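## Task

Pick up the small yellow sponge lying on the desk and set it down on this room's counter. The sponge must rest there on its own at the end, not be held up by the robot, and the robot must neither topple nor be left leaning.

## Robot and tools

ROBOT. A Rainbow Robotics RB-Y1 in a physics simulation: a wheeled base (two drive wheels, two rear casters, 0.66 m long, 0.58 m wide, front edge 0.10 m ahead of the drive axle), a folding torso (the lower part is called the leg), a head with head_camera, and two 7-joint arms, each with a parallel gripper and a wrist camera (left_wrist_camera, right_wrist_camera). Loose objects may occasionally get nudged by the scene itself.

FRAMES. Base frame: origin on the floor under the middle of the drive axle, x ahead, y to the left, z up. The state reports chest, left_hand and right_hand in this frame; a hand point is the spot between its finger pads, fingers along its -z, closing along its x. Reported hand positions can be off, especially at full reach. Odometry frame is the base frame where the scene began; base_odometry counts only wheel rotation, so slip shows as travel; heading is positive leftward, -3.142 to 3.142.

execute_actions. Argument actions: a list holding one action, or empty (empty just returns state and pictures). An action may contain:
- base: one command only, an offset from where the base is now. {"translate_m": d} drives straight, metres, forward positive, -3 to 3. {"rotate_rad": d} spins in place, radians, left (counter-clockwise seen from above) positive, -3.2 to 3.2. No sideways motion. A move needing more than 8.667 s at its top speed is rejected.
- joints: one dictionary for the whole robot, keyed by joint name, each value an absolute target (radians, grippers in metres). Ranges: torso_squat_rad 0..1.2 (bigger lowers the chest); torso_shift_rad -0.3..0.6 (positive pushes hips forward); torso_pitch_rad -0.2..1.4 (positive leans forward); torso_yaw_rad -1.5..1.5 (positive left). Per arm, prefix left_ or right_: shoulder_pitch_rad -2.356..2.356 (0 hanging, negative swings forward and up); shoulder_roll_rad left 0..3.141, right -3.141..0 (moving away from zero raises the arm sideways outward); shoulder_yaw_rad -2.094..2.094 (positive turns a bent forearm left, both arms); elbow_rad -2.617..0.01 (negative bends); forearm_roll_rad -3.141..3.141; wrist_pitch_rad -1.57..1.919 (negative tips the hand forward); hand_roll_rad -2.705..2.705; gripper_m 0..0.1 (pad gap). head_pan_rad -0.523..0.523 (positive left), head_tilt_rad -0.35..1.57 (positive looks down). Combined torso rules: squat+shift <= 1.52; squat-shift+pitch <= 1.57; shift+0.5 pitch-0.4 squat <= 0.7; shift+0.3 pitch-0.5 squat <= 0.39; breaking one leaves the torso short and off_target.
- speeds: caps for this action only, translate_m 0.05..0.4 m/s, rotate_rad 0.1..1.509 rad/s (defaults are the maxima).
- min_time_s: 0.1..8, a floor on how long each arm/head motion takes.
Top joint rates: arms 1 rad/s (wrist joints 1.5), head 1.5, squat and pitch 0.3, shift 0.15, yaw 0.6, grippers 0.1 m/s. Parts in one action start together. Anything you leave out may still be driving toward an earlier target. Unknown keys or out-of-range numbers reject the whole call with no motion. cameras: list of names or "all" (default); [] for none.

RESULTS. base_status and joint_status give each motion's ending: done; off_target (stopped away from target, may still push); limit_stop_at_<name>; contact_stop (torso or arm met firm resistance); time_out; stopped_with_arm (torso halted because an arm hit something); limit_stop_at_own_body (a self-collision guard stopped it before touching). After a stop the joint holds where it ended. A contact_stop, time_out or stopped_with_arm halts its whole group (torso joints; left arm joints; right arm joints). Recover by backing the arm off first in its own action, then the torso. Special case: if both hands hold one item and the torso contact-stops immediately with nothing in the way, resend every arm joint at its reported value, then the torso. "joint command not followed" plus a "cause:" line means an arm's targets were held back (arm self or arm-to-arm check); gripper targets still run; the withheld targets may be retried on later actions. on_its_own lists uncommanded behaviour; "held at" is the held target, not the actual position. When a call reports a stop, the rest of that reply's motion and finishing calls are skipped. The pictures line names the images in order.

OTHER TOOLS. wait(seconds 0..10) lets time pass and returns state and images. zoom_image(camera, region [x0,y0,x1,y1] pixels, at most 504x504) enlarges part of the latest full image. read_manual gives only licence text. finished_scene(scene) ends the current scene irreversibly and reports success; call it only once the item sits on the counter unsupported.

CAMERAS. head_camera 896x504, wrist cameras 644x364; calibration is pinhole with radial distortion, T_world_to_cam in base frame; wrist camera poses carry extra error from joint readings.

CAUTIONS. To grip, command a gap at least 0.005 m narrower than the object (off_target is then expected). The base keeps driving into furniture; the bent leg can reach beyond the front edge and the torso can shove the robot backward unseen by odometry. Never let the arms strike or squeeze each other. Keep heavy loads from far forward of the wheels (tipping is not stopped); each arm takes 3 kg. Excess joint torque triggers a 10 s whole-robot halt; motors heat while holding (MOTOR HOT from 65 °C, OVER-TEMPERATURE FAULT at 80 °C with brakes set); resend targets afterward. The robot holds its last command while you deliberate. Avoid drops, slips, slams and strong pushes.

Each tool is called after ">>>" by a JSON object that holds its "fn" and its "kwargs", one argument or row to a line.

## Session

>>> {"fn": "execute_actions", "kwargs": {
  "actions": []
}}

Scene clock: 0.00 s.
base_odometry: x=+0.000 y=+0.000 heading=+0.000 (m, m, rad; odometry frame)
base_status: not commanded
joint_positions: torso_squat_rad=+0.350 torso_shift_rad=-0.001 torso_pitch_rad=-0.001 torso_yaw_rad=+0.001 left_shoulder_pitch_rad=-0.001 left_shoulder_roll_rad=+0.047 left_shoulder_yaw_rad=-0.041 left_elbow_rad=-0.140 left_forearm_roll_rad=+0.048 left_wrist_pitch_rad=-0.016 left_hand_roll_rad=+0.041 left_gripper_m=+0.100 right_shoulder_pitch_rad=-0.010 right_shoulder_roll_rad=-0.056 right_shoulder_yaw_rad=-0.043 right_elbow_rad=-0.134 right_forearm_roll_rad=-0.011 right_wrist_pitch_rad=-0.048 right_hand_roll_rad=-0.002 right_gripper_m=+0.100 head_pan_rad=+0.000 head_tilt_rad=+0.400
joint_status: not commanded
chest: x=-0.2289 y=+0.0009 z=+1.2475 quat_wxyz=(+1.000, -0.001, -0.001, +0.000) (m; base frame)
left_hand: x=-0.1552 y=+0.2526 z=+0.5665 quat_wxyz=(+0.996, +0.018, -0.080, +0.022) (m; base frame)
right_hand: x=-0.1451 y=-0.2659 z=+0.5695 quat_wxyz=(+0.995, -0.030, -0.097, -0.023) (m; base frame)
pictures: head_camera, left_wrist_camera, right_wrist_camera
Images, in order (width x height): head_camera 896x504, left_wrist_camera 644x364, right_wrist_camera 644x364.

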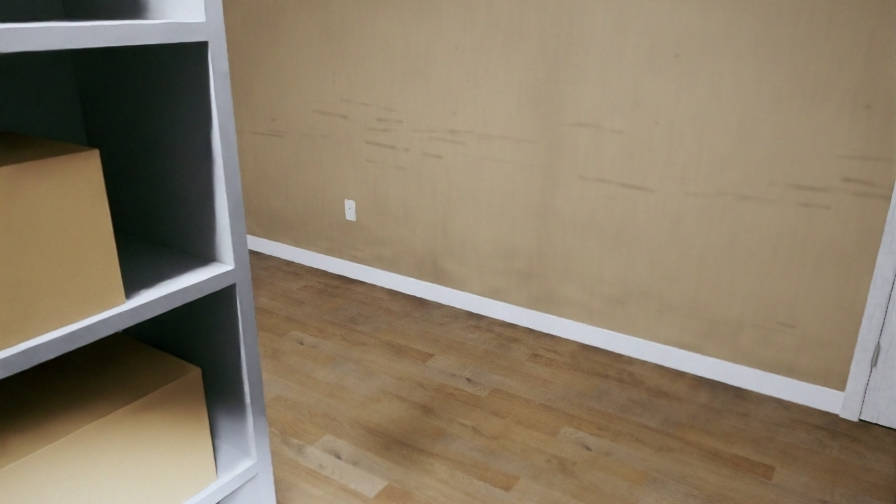

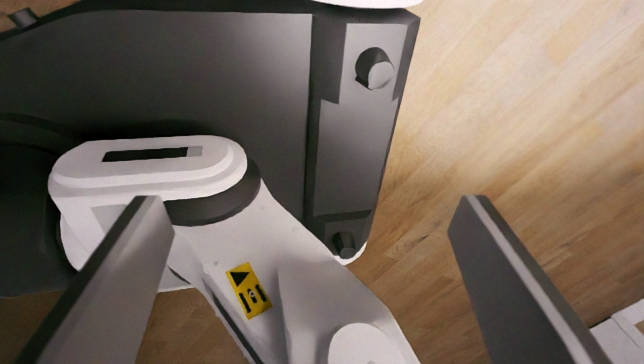

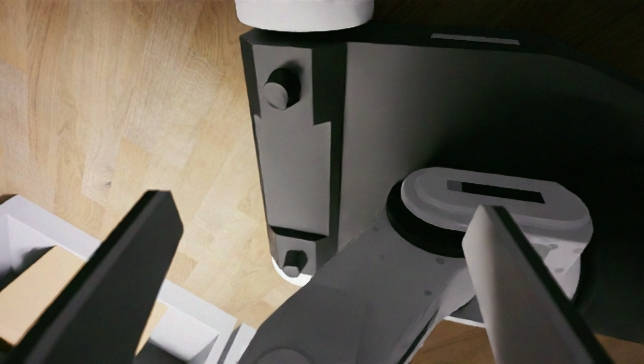

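>>> {"fn": "execute_actions", "kwargs": {
  "actions": [
    {"joints": {"head_pan_rad": -0.52, "head_tilt_rad": 0.3, "torso_yaw_rad": -0.6}}
  ],
  "cameras": ["head_camera"]
}}

Scene clock: 17.47 s.
base_odometry: x=+0.000 y=+0.000 heading=+0.000 (m, m, rad; odometry frame)
base_status: not commanded
joint_positions: torso_squat_rad=+0.350 torso_shift_rad=-0.001 torso_pitch_rad=-0.001 torso_yaw_rad=-0.600 left_shoulder_pitch_rad=-0.001 left_shoulder_roll_rad=+0.047 left_shoulder_yaw_rad=-0.041 left_elbow_rad=-0.140 left_forearm_roll_rad=+0.048 left_wrist_pitch_rad=-0.016 left_hand_roll_rad=+0.041 left_gripper_m=+0.100 right_shoulder_pitch_rad=-0.010 right_shoulder_roll_rad=-0.056 right_shoulder_yaw_rad=-0.043 right_elbow_rad=-0.134 right_forearm_roll_rad=-0.011 right_wrist_pitch_rad=-0.048 right_hand_roll_rad=-0.002 right_gripper_m=+0.100 head_pan_rad=-0.520 head_tilt_rad=+0.300
joint_status: all done
chest: x=-0.2289 y=+0.0009 z=+1.2475 quat_wxyz=(+0.955, -0.001, -0.001, -0.296) (m; base frame)
left_hand: x=-0.0251 y=+0.1671 z=+0.5667 quat_wxyz=(+0.958, -0.006, -0.082, -0.274) (m; base frame)
right_hand: x=-0.3099 y=-0.2663 z=+0.5693 quat_wxyz=(+0.943, -0.057, -0.084, -0.316) (m; base frame)
pictures: head_camera
camera_calibration (this result's frames):
head_camera: T_world_to_cam=[[-0.893741, -0.448579, 0.00184216, -0.200914], [-0.105153, 0.205509, -0.97299, 1.44225], [0.436084, -0.869795, -0.230841, 0.358113], [0, 0, 0, 1]] pos_world=[-0.184076, -0.0750371, 1.48634]
Images, in order (width x height): head_camera 896x504.

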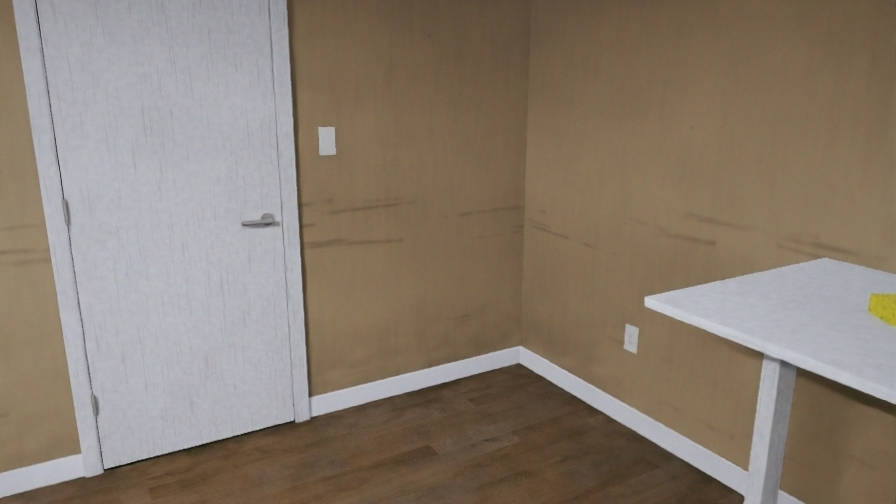

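>>> {"fn": "execute_actions", "kwargs": {
  "actions": [
    {"joints": {"head_tilt_rad": 0.45, "torso_yaw_rad": -1.3}}
  ],
  "cameras": ["head_camera"]
}}

Scene clock: 28.30 s.
base_odometry: x=+0.000 y=+0.000 heading=+0.000 (m, m, rad; odometry frame)
base_status: not commanded
joint_positions: torso_squat_rad=+0.350 torso_shift_rad=-0.001 torso_pitch_rad=-0.001 torso_yaw_rad=-1.205 left_shoulder_pitch_rad=-0.002 left_shoulder_roll_rad=+0.047 left_shoulder_yaw_rad=-0.041 left_elbow_rad=-0.140 left_forearm_roll_rad=+0.048 left_wrist_pitch_rad=-0.016 left_hand_roll_rad=+0.041 left_gripper_m=+0.100 right_shoulder_pitch_rad=-0.009 right_shoulder_roll_rad=-0.056 right_shoulder_yaw_rad=-0.043 right_elbow_rad=-0.133 right_forearm_roll_rad=-0.011 right_wrist_pitch_rad=-0.048 right_hand_roll_rad=-0.002 right_gripper_m=+0.100 head_pan_rad=-0.520 head_tilt_rad=+0.450
joint_status: torso_yaw_rad limit_stop_at_own_body (moved -0.605 of -0.700); the others done
on_its_own: torso_yaw_rad is held at -1.205, not at your -1.300, since a limit_stop_at_own_body
chest: x=-0.2289 y=+0.0009 z=+1.2475 quat_wxyz=(+0.824, +0.000, -0.001, -0.567) (m; base frame)
left_hand: x=+0.0340 y=+0.0216 z=+0.5670 quat_wxyz=(+0.833, -0.030, -0.077, -0.547) (m; base frame)
right_hand: x=-0.4469 y=-0.1724 z=+0.5690 quat_wxyz=(+0.806, -0.079, -0.063, -0.583) (m; base frame)
pictures: head_camera
camera_calibration (this result's frames):
head_camera: T_world_to_cam=[[-0.990239, 0.139373, -0.00130586, -0.21915], [0.0533303, 0.37022, -0.927412, 1.41513], [-0.128773, -0.918429, -0.374039, 0.436876], [0, 0, 0, 1]] pos_world=[-0.236223, -0.0921268, 1.47553]
Images, in order (width x height): head_camera 896x504.

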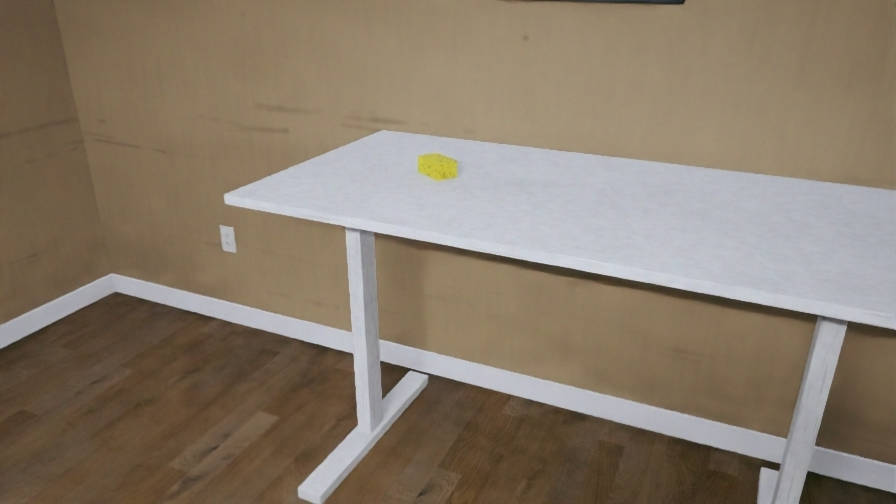

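>>> {"fn": "zoom_image", "kwargs": {
  "camera": "head_camera",
  "region": [380, 120, 500, 200]
}}

>>> {"fn": "execute_actions", "kwargs": {
  "actions": [
    {"base": {"rotate_rad": -1.92}, "joints": {"head_tilt_rad": 0.3, "torso_yaw_rad": -1.1}}
  ],
  "cameras": ["head_camera"]
}}

Region (380, 120, 500, 200) of head_camera's 896x504 image, scaled by 4.200, with more detail than that image has.

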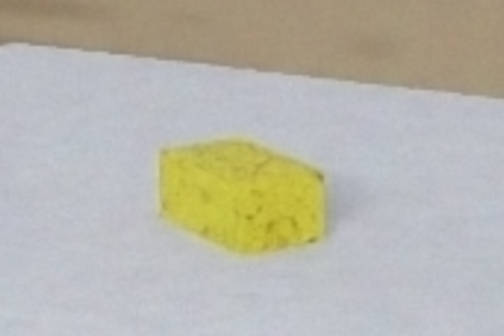

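Scene clock: 117.23 s.
base_odometry: x=+0.000 y=+0.000 heading=-1.919 (m, m, rad; odometry frame)
base_status: done
joint_positions: torso_squat_rad=+0.350 torso_shift_rad=-0.001 torso_pitch_rad=-0.001 torso_yaw_rad=-1.100 left_shoulder_pitch_rad=-0.002 left_shoulder_roll_rad=+0.047 left_shoulder_yaw_rad=-0.041 left_elbow_rad=-0.140 left_forearm_roll_rad=+0.048 left_wrist_pitch_rad=-0.016 left_hand_roll_rad=+0.041 left_gripper_m=+0.100 right_shoulder_pitch_rad=-0.010 right_shoulder_roll_rad=-0.056 right_shoulder_yaw_rad=-0.043 right_elbow_rad=-0.134 right_forearm_roll_rad=-0.011 right_wrist_pitch_rad=-0.048 right_hand_roll_rad=-0.002 right_gripper_m=+0.100 head_pan_rad=-0.520 head_tilt_rad=+0.300
joint_status: all done
chest: x=-0.2290 y=+0.0009 z=+1.2475 quat_wxyz=(+0.853, +0.000, -0.001, -0.523) (m; base frame)
left_hand: x=+0.0302 y=+0.0492 z=+0.5670 quat_wxyz=(+0.861, -0.026, -0.078, -0.502) (m; base frame)
right_hand: x=-0.4275 y=-0.1947 z=+0.5691 quat_wxyz=(+0.836, -0.075, -0.067, -0.540) (m; base frame)
pictures: head_camera
camera_calibration (this result's frames):
head_camera: T_world_to_cam=[[-0.999394, 0.0347964, 0.000970016, -0.22446], [0.00710199, 0.231099, -0.972904, 1.46782], [-0.0340777, -0.972308, -0.231206, 0.25103], [0, 0, 0, 1]] pos_world=[-0.226194, -0.0873232, 1.48631]
Images, in order (width x height): head_camera 896x504.

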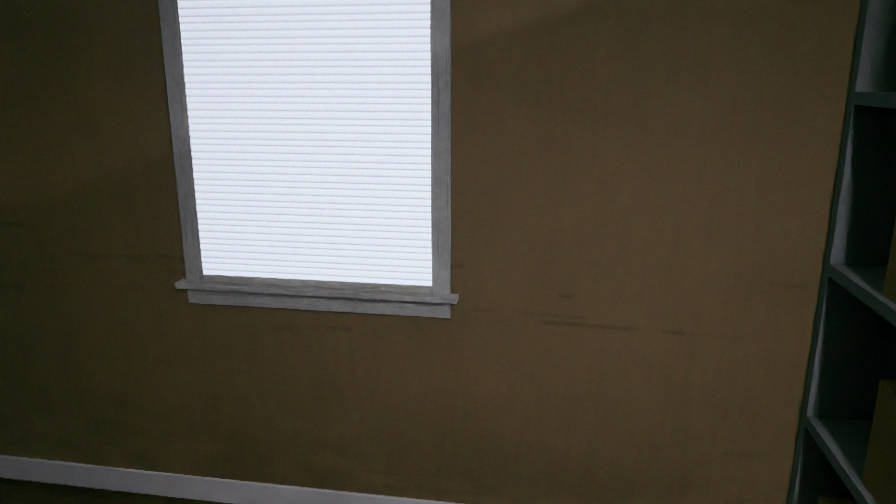

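>>> {"fn": "execute_actions", "kwargs": {
  "actions": [
    {"base": {"translate_m": 0.75}, "joints": {"head_tilt_rad": 0.5, "head_pan_rad": 0.0, "torso_yaw_rad": 0.0, "torso_squat_rad": 0.0}}
  ],
  "cameras": ["head_camera"]
}}

Scene clock: 215.83 s.
base_odometry: x=-0.257 y=-0.705 heading=-1.920 (m, m, rad; odometry frame)
base_status: done
joint_positions: torso_squat_rad=+0.000 torso_shift_rad=-0.001 torso_pitch_rad=-0.001 torso_yaw_rad=+0.000 left_shoulder_pitch_rad=-0.002 left_shoulder_roll_rad=+0.047 left_shoulder_yaw_rad=-0.041 left_elbow_rad=-0.140 left_forearm_roll_rad=+0.048 left_wrist_pitch_rad=-0.016 left_hand_roll_rad=+0.041 left_gripper_m=+0.100 right_shoulder_pitch_rad=-0.010 right_shoulder_roll_rad=-0.056 right_shoulder_yaw_rad=-0.043 right_elbow_rad=-0.134 right_forearm_roll_rad=-0.011 right_wrist_pitch_rad=-0.048 right_hand_roll_rad=-0.002 right_gripper_m=+0.100 head_pan_rad=+0.000 head_tilt_rad=+0.500
joint_status: all done
chest: x=-0.2288 y=+0.0009 z=+1.2899 quat_wxyz=(+1.000, -0.001, +0.000, +0.000) (m; base frame)
left_hand: x=-0.1551 y=+0.2525 z=+0.6089 quat_wxyz=(+0.996, +0.018, -0.080, +0.022) (m; base frame)
right_hand: x=-0.1452 y=-0.2660 z=+0.6119 quat_wxyz=(+0.995, -0.030, -0.096, -0.023) (m; base frame)
pictures: head_camera
camera_calibration (this result's frames):
head_camera: T_world_to_cam=[[0.0144653, -0.999895, 0.000805022, -0.00161123], [-0.420305, -0.00681101, -0.907357, 1.31863], [0.907268, 0.0127869, -0.420359, 0.755877], [0, 0, 0, 1]] pos_world=[-0.131534, -0.00229518, 1.51421]
Images, in order (width x height): head_camera 896x504.

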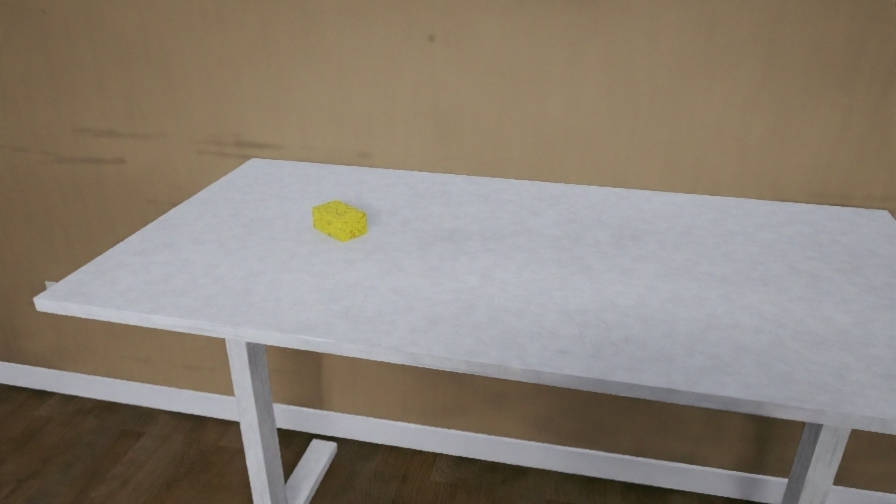

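>>> {"fn": "zoom_image", "kwargs": {
  "camera": "head_camera",
  "region": [290, 180, 390, 260]
}}

Region (290, 180, 390, 260) of head_camera's 896x504 image, scaled by 5.040, with more detail than that image has; it fills the top 403 rows of this view, and the rest is white.

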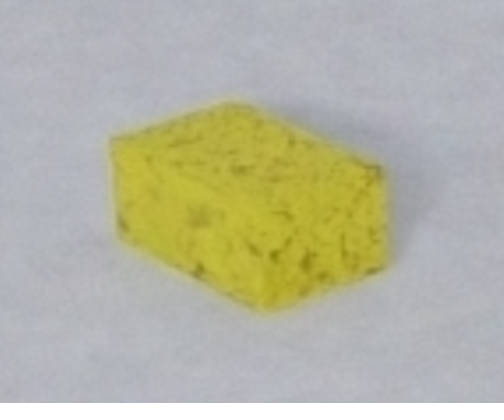

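>>> {"fn": "execute_actions", "kwargs": {
  "actions": [
    {"joints": {"torso_pitch_rad": 0.3, "left_shoulder_pitch_rad": -1.488, "left_shoulder_roll_rad": 0.319, "left_shoulder_yaw_rad": 0.348, "left_elbow_rad": -0.867, "left_forearm_roll_rad": 0.0, "left_wrist_pitch_rad": 1.85, "left_hand_roll_rad": -0.81, "head_tilt_rad": 0.45, "head_pan_rad": 0.15}}
  ],
  "cameras": ["head_camera", "left_wrist_camera"]
}}

Scene clock: 338.00 s.
base_odometry: x=-0.257 y=-0.705 heading=-1.920 (m, m, rad; odometry frame)
base_status: not commanded
joint_positions: torso_squat_rad=+0.000 torso_shift_rad=-0.001 torso_pitch_rad=+0.300 torso_yaw_rad=+0.000 left_shoulder_pitch_rad=-1.488 left_shoulder_roll_rad=+0.319 left_shoulder_yaw_rad=+0.348 left_elbow_rad=-0.867 left_forearm_roll_rad=+0.000 left_wrist_pitch_rad=+1.850 left_hand_roll_rad=-0.810 left_gripper_m=+0.100 right_shoulder_pitch_rad=-0.010 right_shoulder_roll_rad=-0.056 right_shoulder_yaw_rad=-0.043 right_elbow_rad=-0.134 right_forearm_roll_rad=-0.011 right_wrist_pitch_rad=-0.048 right_hand_roll_rad=-0.002 right_gripper_m=+0.100 head_pan_rad=+0.150 head_tilt_rad=+0.450
joint_status: all done
chest: x=-0.1371 y=+0.0009 z=+1.2761 quat_wxyz=(+0.989, -0.001, +0.149, +0.000) (m; base frame)
left_hand: x=+0.4409 y=+0.2208 z=+1.1408 quat_wxyz=(+0.915, +0.039, -0.092, -0.392) (m; base frame)
right_hand: x=-0.2583 y=-0.2660 z=+0.6038 quat_wxyz=(+0.998, -0.033, +0.054, -0.019) (m; base frame)
pictures: head_camera, left_wrist_camera
camera_calibration (this result's frames):
head_camera: T_world_to_cam=[[0.156684, -0.98653, -0.0469928, 0.0740932], [-0.627703, -0.0627334, -0.775921, 1.15138], [0.762522, 0.151072, -0.629077, 0.903902], [0, 0, 0, 1]] pos_world=[0.0218672, 0.00877032, 1.46548]
left_wrist_camera: T_world_to_cam=[[0.684888, -0.707391, 0.174718, -0.34407], [-0.666616, -0.511488, 0.542221, -0.177889], [-0.294196, -0.487831, -0.82187, 1.26284], [0, 0, 0, 1]] pos_world=[0.488587, 0.28167, 1.19446]
Images, in order (width x height): head_camera 896x504, left_wrist_camera 644x364.

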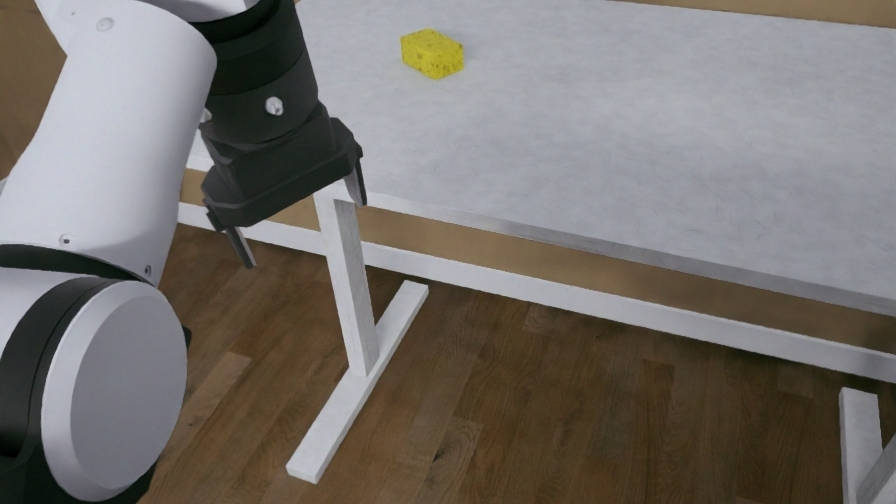

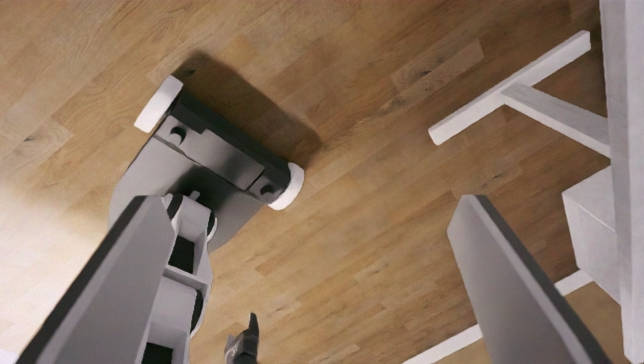

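>>> {"fn": "execute_actions", "kwargs": {
  "actions": [
    {"base": {"translate_m": 0.74}, "joints": {"torso_pitch_rad": 0.35, "torso_yaw_rad": 0.03, "head_tilt_rad": 0.45, "head_pan_rad": 0.3}}
  ],
  "cameras": ["head_camera", "left_wrist_camera"]
}}

Scene clock: 385.50 s.
base_odometry: x=-0.511 y=-1.400 heading=-1.921 (m, m, rad; odometry frame)
base_status: done
joint_positions: torso_squat_rad=+0.000 torso_shift_rad=-0.001 torso_pitch_rad=+0.350 torso_yaw_rad=+0.030 left_shoulder_pitch_rad=-1.488 left_shoulder_roll_rad=+0.319 left_shoulder_yaw_rad=+0.348 left_elbow_rad=-0.867 left_forearm_roll_rad=+0.000 left_wrist_pitch_rad=+1.850 left_hand_roll_rad=-0.810 left_gripper_m=+0.100 right_shoulder_pitch_rad=-0.010 right_shoulder_roll_rad=-0.056 right_shoulder_yaw_rad=-0.043 right_elbow_rad=-0.134 right_forearm_roll_rad=-0.011 right_wrist_pitch_rad=-0.048 right_hand_roll_rad=-0.002 right_gripper_m=+0.100 head_pan_rad=+0.300 head_tilt_rad=+0.450
joint_status: all done
chest: x=-0.1224 y=+0.0009 z=+1.2711 quat_wxyz=(+0.985, +0.002, +0.174, +0.015) (m; base frame)
left_hand: x=+0.4416 y=+0.2384 z=+1.1093 quat_wxyz=(+0.922, +0.034, -0.066, -0.380) (m; base frame)
right_hand: x=-0.2696 y=-0.2634 z=+0.6030 quat_wxyz=(+0.996, -0.030, +0.078, -0.004) (m; base frame)
pictures: head_camera, left_wrist_camera
camera_calibration (this result's frames):
head_camera: T_world_to_cam=[[0.317374, -0.941363, -0.114494, 0.173781], [-0.649839, -0.127964, -0.749222, 1.11988], [0.69064, 0.312186, -0.652347, 0.910932], [0, 0, 0, 1]] pos_world=[0.0434654, 0.0225159, 1.45318]
left_wrist_camera: T_world_to_cam=[[0.712424, -0.689062, 0.132834, -0.296702], [-0.623758, -0.535071, 0.569758, -0.195166], [-0.321523, -0.488766, -0.811006, 1.24599], [0, 0, 0, 1]] pos_world=[0.490254, 0.300122, 1.16111]
Images, in order (width x height): head_camera 896x504, left_wrist_camera 644x364.

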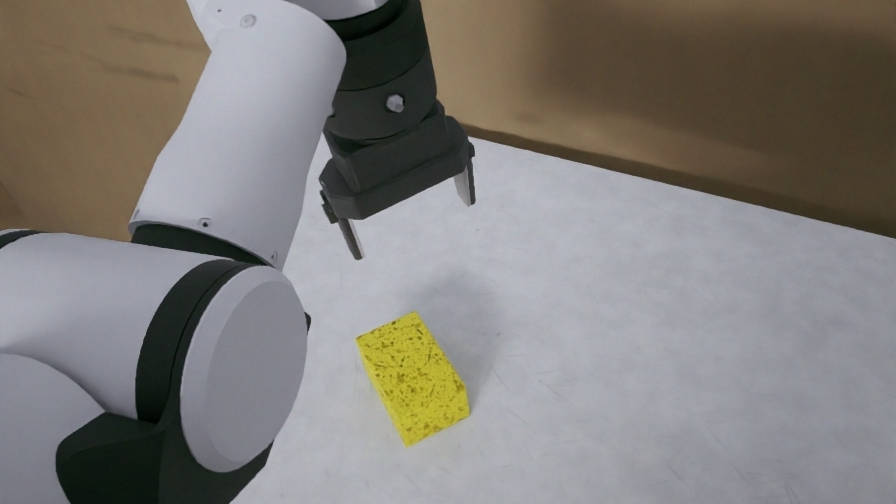

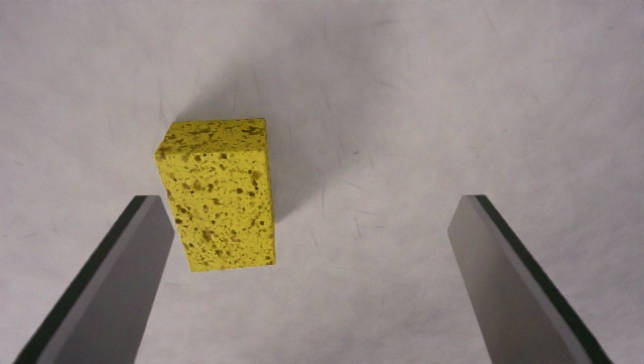

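>>> {"fn": "zoom_image", "kwargs": {
  "camera": "head_camera",
  "region": [330, 290, 498, 460]
}}

>>> {"fn": "zoom_image", "kwargs": {
  "camera": "left_wrist_camera",
  "region": [130, 100, 310, 290]
}}

Region (330, 290, 498, 460) of head_camera's 896x504 image, scaled by 2.965, with more detail than that image has; it fills the left 498 columns of this view, and the rest is white.

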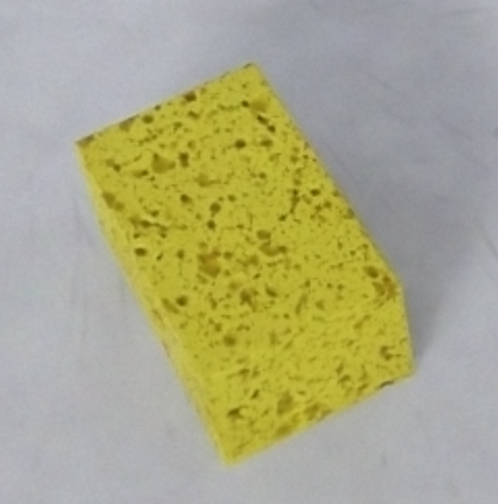

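Region (130, 100, 310, 290) of left_wrist_camera's 644x364 image, scaled by 2.653, with more detail than that image has; it fills the left 477 columns of this view, and the rest is white.

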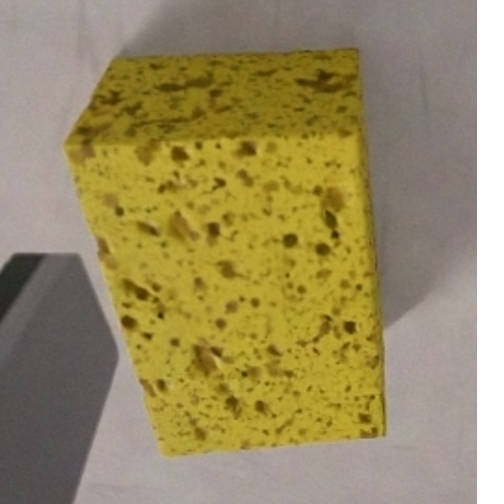

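>>> {"fn": "execute_actions", "kwargs": {
  "actions": [
    {"base": {"translate_m": -0.1}, "joints": {"torso_pitch_rad": 0.43, "torso_yaw_rad": 0.008}}
  ],
  "cameras": ["head_camera", "left_wrist_camera"]
}}

Scene clock: 473.63 s.
base_odometry: x=-0.477 y=-1.306 heading=-1.919 (m, m, rad; odometry frame)
base_status: done
joint_positions: torso_squat_rad=+0.000 torso_shift_rad=-0.001 torso_pitch_rad=+0.430 torso_yaw_rad=+0.008 left_shoulder_pitch_rad=-1.488 left_shoulder_roll_rad=+0.319 left_shoulder_yaw_rad=+0.348 left_elbow_rad=-0.867 left_forearm_roll_rad=+0.000 left_wrist_pitch_rad=+1.850 left_hand_roll_rad=-0.810 left_gripper_m=+0.100 right_shoulder_pitch_rad=-0.010 right_shoulder_roll_rad=-0.056 right_shoulder_yaw_rad=-0.043 right_elbow_rad=-0.134 right_forearm_roll_rad=-0.011 right_wrist_pitch_rad=-0.048 right_hand_roll_rad=-0.002 right_gripper_m=+0.100 head_pan_rad=+0.300 head_tilt_rad=+0.450
joint_status: all done
chest: x=-0.0996 y=+0.0009 z=+1.2617 quat_wxyz=(+0.977, +0.000, +0.213, +0.004) (m; base frame)
left_hand: x=+0.4543 y=+0.2255 z=+1.0533 quat_wxyz=(+0.920, +0.015, -0.031, -0.390) (m; base frame)
right_hand: x=-0.3050 y=-0.2653 z=+0.6099 quat_wxyz=(+0.992, -0.033, +0.118, -0.013) (m; base frame)
pictures: head_camera, left_wrist_camera
camera_calibration (this result's frames):
head_camera: T_world_to_cam=[[0.288409, -0.948533, -0.130787, 0.183149], [-0.709979, -0.120199, -0.693889, 1.05186], [0.642456, 0.29298, -0.708105, 0.954614], [0, 0, 0, 1]] pos_world=[0.0806804, 0.0204727, 1.4298]
left_wrist_camera: T_world_to_cam=[[0.706971, -0.70249, 0.0818565, -0.24793], [-0.586683, -0.51788, 0.622578, -0.238545], [-0.394963, -0.488168, -0.778265, 1.19709], [0, 0, 0, 1]] pos_world=[0.508135, 0.286676, 1.10046]
Images, in order (width x height): head_camera 896x504, left_wrist_camera 644x364.

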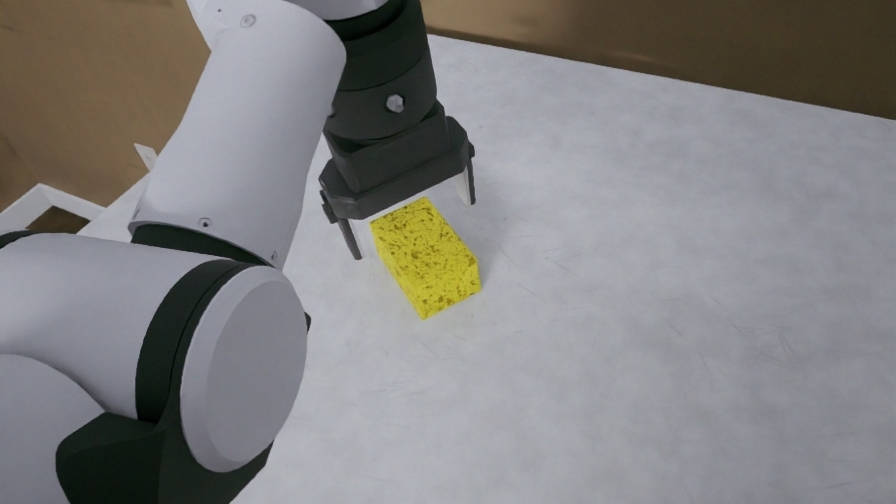

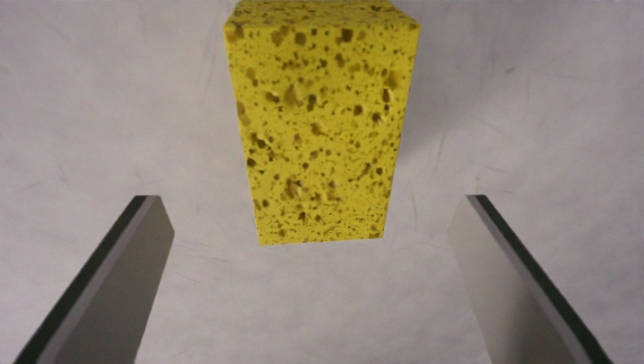

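>>> {"fn": "execute_actions", "kwargs": {
  "actions": [
    {"joints": {"torso_pitch_rad": 0.522}}
  ],
  "cameras": ["head_camera", "left_wrist_camera"]
}}

Scene clock: 503.63 s.
base_odometry: x=-0.477 y=-1.306 heading=-1.919 (m, m, rad; odometry frame)
base_status: not commanded
joint_positions: torso_squat_rad=+0.000 torso_shift_rad=-0.001 torso_pitch_rad=+0.522 torso_yaw_rad=+0.008 left_shoulder_pitch_rad=-1.488 left_shoulder_roll_rad=+0.319 left_shoulder_yaw_rad=+0.348 left_elbow_rad=-0.867 left_forearm_roll_rad=+0.000 left_wrist_pitch_rad=+1.850 left_hand_roll_rad=-0.810 left_gripper_m=+0.100 right_shoulder_pitch_rad=-0.010 right_shoulder_roll_rad=-0.056 right_shoulder_yaw_rad=-0.043 right_elbow_rad=-0.134 right_forearm_roll_rad=-0.011 right_wrist_pitch_rad=-0.048 right_hand_roll_rad=-0.002 right_gripper_m=+0.100 head_pan_rad=+0.300 head_tilt_rad=+0.450
joint_status: all done
chest: x=-0.0742 y=+0.0009 z=+1.2487 quat_wxyz=(+0.966, +0.000, +0.258, +0.004) (m; base frame)
left_hand: x=+0.4582 y=+0.2255 z=+0.9901 quat_wxyz=(+0.921, -0.003, +0.011, -0.391) (m; base frame)
right_hand: x=-0.3387 y=-0.2653 z=+0.6185 quat_wxyz=(+0.986, -0.034, +0.164, -0.011) (m; base frame)
pictures: head_camera, left_wrist_camera
camera_calibration (this result's frames):
head_camera: T_world_to_cam=[[0.275097, -0.948549, -0.156771, 0.205566], [-0.770828, -0.120158, -0.625609, 0.971049], [0.574584, 0.292946, -0.764223, 0.994088], [0, 0, 0, 1]] pos_world=[0.120774, 0.0204542, 1.39943]
left_wrist_camera: T_world_to_cam=[[0.711465, -0.702529, 0.0164506, -0.182814], [-0.526929, -0.51785, 0.673927, -0.275203], [-0.464934, -0.488144, -0.738615, 1.14225], [0, 0, 0, 1]] pos_world=[0.516123, 0.286635, 1.03216]
Images, in order (width x height): head_camera 896x504, left_wrist_camera 644x364.

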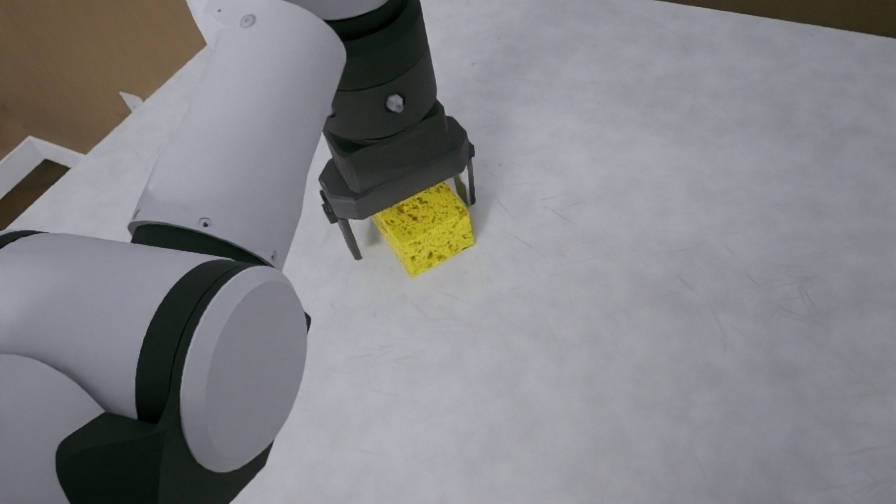

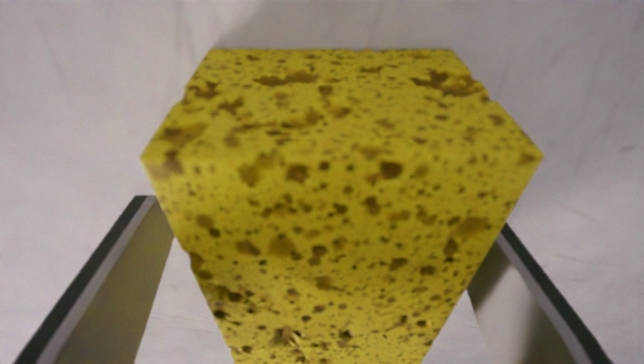

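>>> {"fn": "execute_actions", "kwargs": {
  "actions": [
    {"joints": {"left_gripper_m": 0.052}}
  ],
  "cameras": ["left_wrist_camera"]
}}

Scene clock: 512.43 s.
base_odometry: x=-0.477 y=-1.306 heading=-1.919 (m, m, rad; odometry frame)
base_status: not commanded
joint_positions: torso_squat_rad=+0.000 torso_shift_rad=-0.001 torso_pitch_rad=+0.522 torso_yaw_rad=+0.008 left_shoulder_pitch_rad=-1.488 left_shoulder_roll_rad=+0.319 left_shoulder_yaw_rad=+0.348 left_elbow_rad=-0.867 left_forearm_roll_rad=+0.000 left_wrist_pitch_rad=+1.850 left_hand_roll_rad=-0.810 left_gripper_m=+0.059 right_shoulder_pitch_rad=-0.010 right_shoulder_roll_rad=-0.056 right_shoulder_yaw_rad=-0.043 right_elbow_rad=-0.134 right_forearm_roll_rad=-0.011 right_wrist_pitch_rad=-0.048 right_hand_roll_rad=-0.002 right_gripper_m=+0.100 head_pan_rad=+0.300 head_tilt_rad=+0.450
joint_status: left_gripper_m off_target (ended at +0.059, target +0.052)
chest: x=-0.0742 y=+0.0009 z=+1.2487 quat_wxyz=(+0.966, +0.000, +0.258, +0.004) (m; base frame)
left_hand: x=+0.4582 y=+0.2255 z=+0.9901 quat_wxyz=(+0.921, -0.003, +0.011, -0.391) (m; base frame)
right_hand: x=-0.3387 y=-0.2653 z=+0.6185 quat_wxyz=(+0.986, -0.034, +0.164, -0.011) (m; base frame)
pictures: left_wrist_camera
camera_calibration (this result's frames):
left_wrist_camera: T_world_to_cam=[[0.711465, -0.702529, 0.0164506, -0.182814], [-0.526928, -0.51785, 0.673927, -0.275204], [-0.464934, -0.488144, -0.738615, 1.14225], [0, 0, 0, 1]] pos_world=[0.516123, 0.286635, 1.03216]
Images, in order (width x height): left_wrist_camera 644x364.

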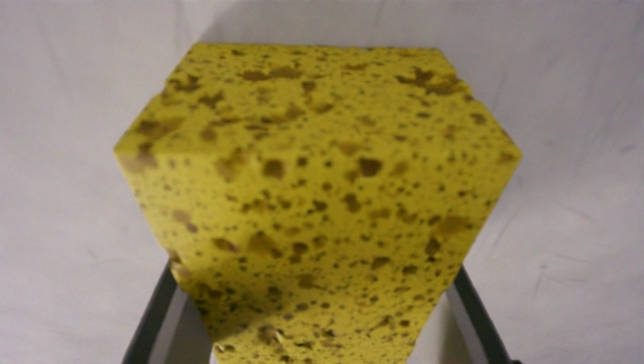

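>>> {"fn": "execute_actions", "kwargs": {
  "actions": [
    {"base": {"translate_m": -0.62}, "joints": {"torso_pitch_rad": 0.0, "torso_yaw_rad": 0.0, "head_pan_rad": 0.0, "head_tilt_rad": 0.5}}
  ],
  "cameras": ["left_wrist_camera"]
}}

>>> {"fn": "execute_actions", "kwargs": {
  "actions": [
    {"base": {"rotate_rad": 2.3}, "joints": {"left_shoulder_pitch_rad": -0.2, "left_shoulder_roll_rad": 0.05, "left_shoulder_yaw_rad": 0.07, "left_elbow_rad": -1.75, "left_wrist_pitch_rad": 1.85, "head_pan_rad": 0.25, "head_tilt_rad": 0.3}, "min_time_s": 2.5}
  ],
  "cameras": ["head_camera", "left_wrist_camera"]
}}

Scene clock: 579.23 s.
base_odometry: x=-0.265 y=-0.723 heading=-1.921 (m, m, rad; odometry frame)
base_status: done
joint_positions: torso_squat_rad=+0.000 torso_shift_rad=-0.001 torso_pitch_rad=+0.000 torso_yaw_rad=+0.000 left_shoulder_pitch_rad=-1.488 left_shoulder_roll_rad=+0.319 left_shoulder_yaw_rad=+0.348 left_elbow_rad=-0.867 left_forearm_roll_rad=+0.000 left_wrist_pitch_rad=+1.850 left_hand_roll_rad=-0.810 left_gripper_m=+0.059 right_shoulder_pitch_rad=-0.010 right_shoulder_roll_rad=-0.056 right_shoulder_yaw_rad=-0.043 right_elbow_rad=-0.134 right_forearm_roll_rad=-0.011 right_wrist_pitch_rad=-0.048 right_hand_roll_rad=-0.002 right_gripper_m=+0.100 head_pan_rad=+0.000 head_tilt_rad=+0.500
joint_status: all done
chest: x=-0.2287 y=+0.0009 z=+1.2899 quat_wxyz=(+1.000, -0.001, +0.000, +0.000) (m; base frame)
left_hand: x=+0.3634 y=+0.2210 z=+1.3315 quat_wxyz=(+0.891, +0.097, -0.227, -0.382) (m; base frame)
right_hand: x=-0.1457 y=-0.2660 z=+0.6119 quat_wxyz=(+0.995, -0.030, -0.096, -0.023) (m; base frame)
pictures: left_wrist_camera
camera_calibration (this result's frames):
left_wrist_camera: T_world_to_cam=[[0.602936, -0.707156, 0.369322, -0.553558], [-0.796879, -0.511709, 0.321152, 0.00894464], [-0.0381197, -0.487939, -0.872045, 1.3706], [0, 0, 0, 1]] pos_world=[0.393135, 0.281894, 1.39679]
Images, in order (width x height): left_wrist_camera 644x364.

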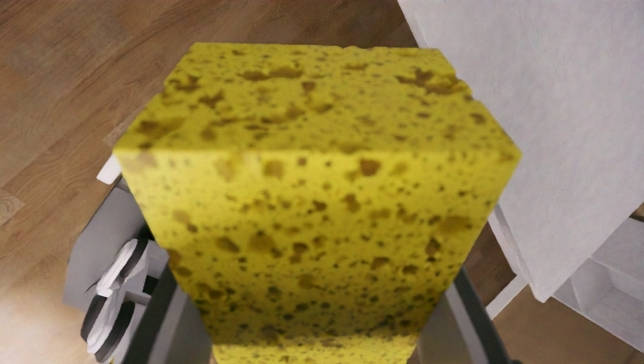

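Scene clock: 584.10 s.
base_odometry: x=-0.265 y=-0.723 heading=+0.378 (m, m, rad; odometry frame)
base_status: done
joint_positions: torso_squat_rad=+0.000 torso_shift_rad=-0.001 torso_pitch_rad=+0.000 torso_yaw_rad=+0.000 left_shoulder_pitch_rad=-0.200 left_shoulder_roll_rad=+0.050 left_shoulder_yaw_rad=+0.070 left_elbow_rad=-1.750 left_forearm_roll_rad=+0.000 left_wrist_pitch_rad=+1.850 left_hand_roll_rad=-0.810 left_gripper_m=+0.059 right_shoulder_pitch_rad=-0.010 right_shoulder_roll_rad=-0.056 right_shoulder_yaw_rad=-0.043 right_elbow_rad=-0.134 right_forearm_roll_rad=-0.011 right_wrist_pitch_rad=-0.048 right_hand_roll_rad=-0.002 right_gripper_m=+0.100 head_pan_rad=+0.250 head_tilt_rad=+0.300
joint_status: all done
chest: x=-0.2287 y=+0.0008 z=+1.2899 quat_wxyz=(+1.000, -0.001, +0.000, +0.000) (m; base frame)
left_hand: x=+0.1250 y=+0.2424 z=+0.9392 quat_wxyz=(+0.920, +0.037, -0.034, -0.390) (m; base frame)
right_hand: x=-0.1457 y=-0.2660 z=+0.6118 quat_wxyz=(+0.995, -0.030, -0.096, -0.023) (m; base frame)
pictures: head_camera, left_wrist_camera
camera_calibration (this result's frames):
head_camera: T_world_to_cam=[[0.261257, -0.965263, 0.0036071, 0.0451252], [-0.223909, -0.0642371, -0.972491, 1.45645], [0.938941, 0.253262, -0.232914, 0.482576], [0, 0, 0, 1]] pos_world=[-0.138788, 0.0148973, 1.52862]
left_wrist_camera: T_world_to_cam=[[0.706933, -0.703836, 0.0697143, 0.0177853], [-0.598718, -0.543034, 0.588771, -0.31266], [-0.376541, -0.45796, -0.805288, 1.00217], [0, 0, 0, 1]] pos_world=[0.17759, 0.301686, 0.989879]
Images, in order (width x height): head_camera 896x504, left_wrist_camera 644x364.

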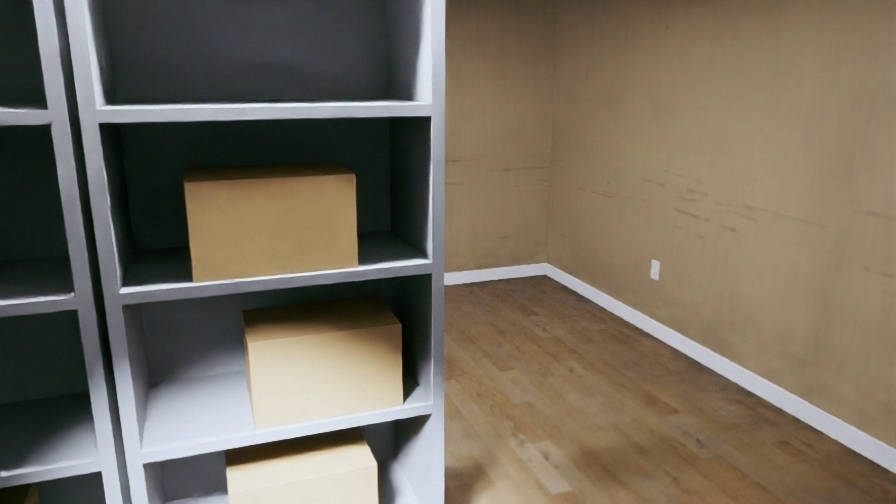

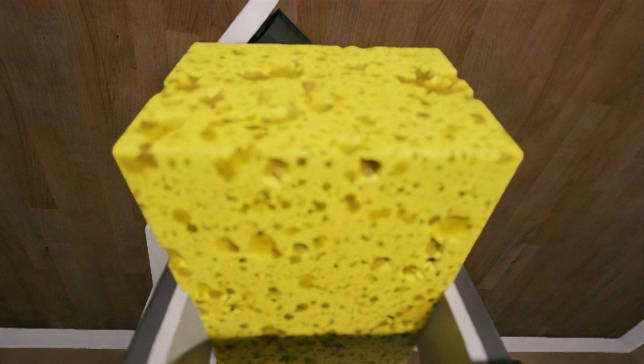

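>>> {"fn": "execute_actions", "kwargs": {
  "actions": [
    {"base": {"translate_m": 2.2}, "joints": {"torso_yaw_rad": 0.95, "head_pan_rad": 0.52, "head_tilt_rad": 0.35}}
  ],
  "cameras": ["head_camera"]
}}

Scene clock: 611.10 s.
base_odometry: x=+1.779 y=+0.092 heading=+0.380 (m, m, rad; odometry frame)
base_status: done
joint_positions: torso_squat_rad=+0.000 torso_shift_rad=-0.001 torso_pitch_rad=+0.000 torso_yaw_rad=+0.950 left_shoulder_pitch_rad=-0.200 left_shoulder_roll_rad=+0.050 left_shoulder_yaw_rad=+0.070 left_elbow_rad=-1.750 left_forearm_roll_rad=+0.000 left_wrist_pitch_rad=+1.850 left_hand_roll_rad=-0.810 left_gripper_m=+0.059 right_shoulder_pitch_rad=-0.010 right_shoulder_roll_rad=-0.056 right_shoulder_yaw_rad=-0.043 right_elbow_rad=-0.134 right_forearm_roll_rad=-0.011 right_wrist_pitch_rad=-0.048 right_hand_roll_rad=-0.002 right_gripper_m=+0.100 head_pan_rad=+0.520 head_tilt_rad=+0.350
joint_status: all done
chest: x=-0.2286 y=+0.0009 z=+1.2899 quat_wxyz=(+0.889, -0.001, +0.000, +0.457) (m; base frame)
left_hand: x=-0.2197 y=+0.4287 z=+0.9388 quat_wxyz=(+0.996, +0.048, -0.012, +0.074) (m; base frame)
right_hand: x=+0.0359 y=-0.0873 z=+0.6116 quat_wxyz=(+0.895, +0.017, -0.098, +0.434) (m; base frame)
pictures: head_camera
camera_calibration (this result's frames):
head_camera: T_world_to_cam=[[0.99627, -0.0862755, 0.00151725, 0.209752], [-0.0229033, -0.281348, -0.959332, 1.48345], [0.0831937, 0.955719, -0.282275, 0.362044], [0, 0, 0, 1]] pos_world=[-0.205113, 0.0894494, 1.525]
Images, in order (width x height): head_camera 896x504.

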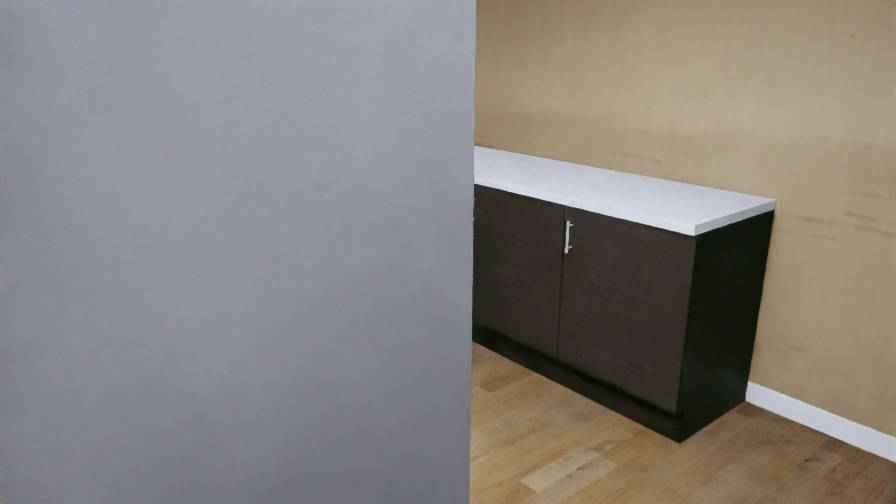

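>>> {"fn": "execute_actions", "kwargs": {
  "actions": [
    {"base": {"rotate_rad": 1.14}, "joints": {"torso_yaw_rad": 0.0, "head_pan_rad": 0.2, "head_tilt_rad": 0.6}}
  ],
  "cameras": ["head_camera"]
}}

Scene clock: 697.03 s.
base_odometry: x=+1.779 y=+0.091 heading=+1.519 (m, m, rad; odometry frame)
base_status: done
joint_positions: torso_squat_rad=+0.000 torso_shift_rad=-0.001 torso_pitch_rad=+0.000 torso_yaw_rad=+0.000 left_shoulder_pitch_rad=-0.200 left_shoulder_roll_rad=+0.050 left_shoulder_yaw_rad=+0.070 left_elbow_rad=-1.750 left_forearm_roll_rad=+0.000 left_wrist_pitch_rad=+1.850 left_hand_roll_rad=-0.810 left_gripper_m=+0.059 right_shoulder_pitch_rad=-0.010 right_shoulder_roll_rad=-0.056 right_shoulder_yaw_rad=-0.043 right_elbow_rad=-0.134 right_forearm_roll_rad=-0.011 right_wrist_pitch_rad=-0.048 right_hand_roll_rad=-0.002 right_gripper_m=+0.100 head_pan_rad=+0.200 head_tilt_rad=+0.600
joint_status: all done
chest: x=-0.2286 y=+0.0009 z=+1.2899 quat_wxyz=(+1.000, -0.001, +0.000, +0.000) (m; base frame)
left_hand: x=+0.1250 y=+0.2422 z=+0.9391 quat_wxyz=(+0.920, +0.037, -0.034, -0.390) (m; base frame)
right_hand: x=-0.1457 y=-0.2660 z=+0.6118 quat_wxyz=(+0.995, -0.030, -0.096, -0.023) (m; base frame)
pictures: head_camera
camera_calibration (this result's frames):
head_camera: T_world_to_cam=[[0.212748, -0.977107, -0.000736525, 0.0415637], [-0.498345, -0.107857, -0.860244, 1.23259], [0.840471, 0.183382, -0.509883, 0.874868], [0, 0, 0, 1]] pos_world=[-0.129889, 0.0131209, 1.50644]
Images, in order (width x height): head_camera 896x504.

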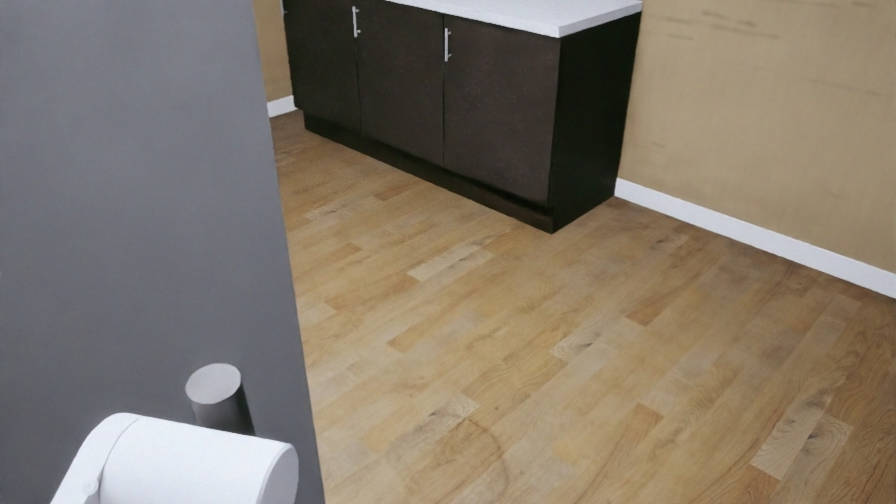

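>>> {"fn": "execute_actions", "kwargs": {
  "actions": [
    {"base": {"translate_m": 2.2}, "joints": {"torso_pitch_rad": 0.38, "left_shoulder_pitch_rad": -1.488, "left_shoulder_roll_rad": 0.319, "left_shoulder_yaw_rad": 0.348, "left_elbow_rad": -0.867, "left_wrist_pitch_rad": 1.82, "head_pan_rad": 0.2, "head_tilt_rad": 0.55}, "min_time_s": 4.5}
  ],
  "cameras": ["head_camera", "left_wrist_camera"]
}}

Scene clock: 749.40 s.
base_odometry: x=+1.891 y=+2.288 heading=+1.520 (m, m, rad; odometry frame)
base_status: done
joint_positions: torso_squat_rad=+0.000 torso_shift_rad=-0.001 torso_pitch_rad=+0.380 torso_yaw_rad=+0.000 left_shoulder_pitch_rad=-1.487 left_shoulder_roll_rad=+0.319 left_shoulder_yaw_rad=+0.348 left_elbow_rad=-0.867 left_forearm_roll_rad=+0.000 left_wrist_pitch_rad=+1.820 left_hand_roll_rad=-0.810 left_gripper_m=+0.059 right_shoulder_pitch_rad=-0.010 right_shoulder_roll_rad=-0.056 right_shoulder_yaw_rad=-0.043 right_elbow_rad=-0.134 right_forearm_roll_rad=-0.011 right_wrist_pitch_rad=-0.048 right_hand_roll_rad=-0.002 right_gripper_m=+0.100 head_pan_rad=+0.200 head_tilt_rad=+0.550
joint_status: all done
chest: x=-0.1137 y=+0.0008 z=+1.2678 quat_wxyz=(+0.982, -0.001, +0.189, +0.000) (m; base frame)
left_hand: x=+0.4583 y=+0.2207 z=+1.0873 quat_wxyz=(+0.917, +0.029, -0.069, -0.393) (m; base frame)
right_hand: x=-0.2883 y=-0.2660 z=+0.6074 quat_wxyz=(+0.995, -0.034, +0.094, -0.017) (m; base frame)
pictures: head_camera, left_wrist_camera
camera_calibration (this result's frames):
head_camera: T_world_to_cam=[[0.19741, -0.977137, -0.0789431, 0.114366], [-0.751409, -0.0991027, -0.652352, 0.982391], [0.629614, 0.188099, -0.753794, 1.04308], [0, 0, 0, 1]] pos_world=[0.0588636, 0.0129065, 1.43616]
left_wrist_camera: T_world_to_cam=[[0.692815, -0.707455, 0.139699, -0.312261], [-0.638233, -0.511395, 0.575443, -0.186473], [-0.335658, -0.487835, -0.805823, 1.22547], [0, 0, 0, 1]] pos_world=[0.508665, 0.281557, 1.13844]
Images, in order (width x height): head_camera 896x504, left_wrist_camera 644x364.

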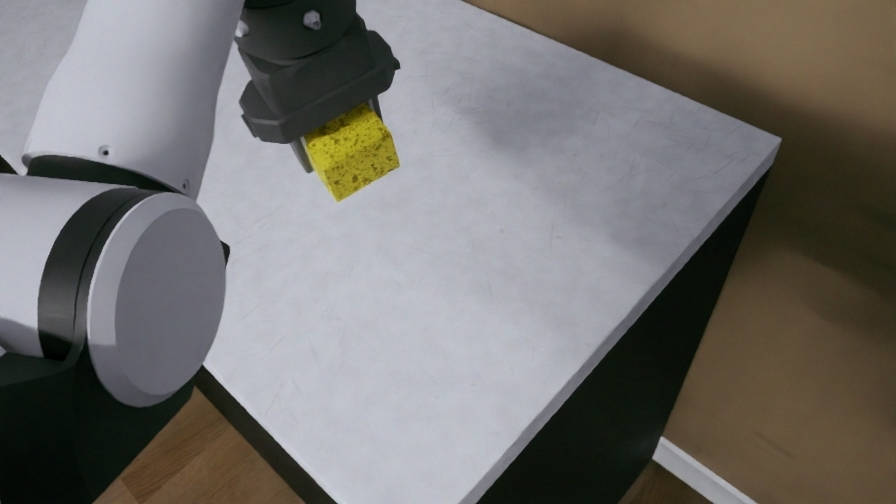

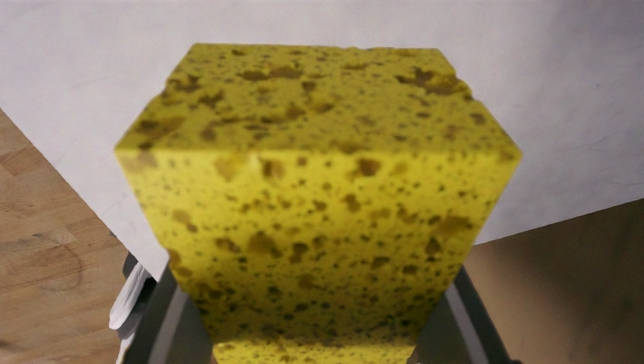

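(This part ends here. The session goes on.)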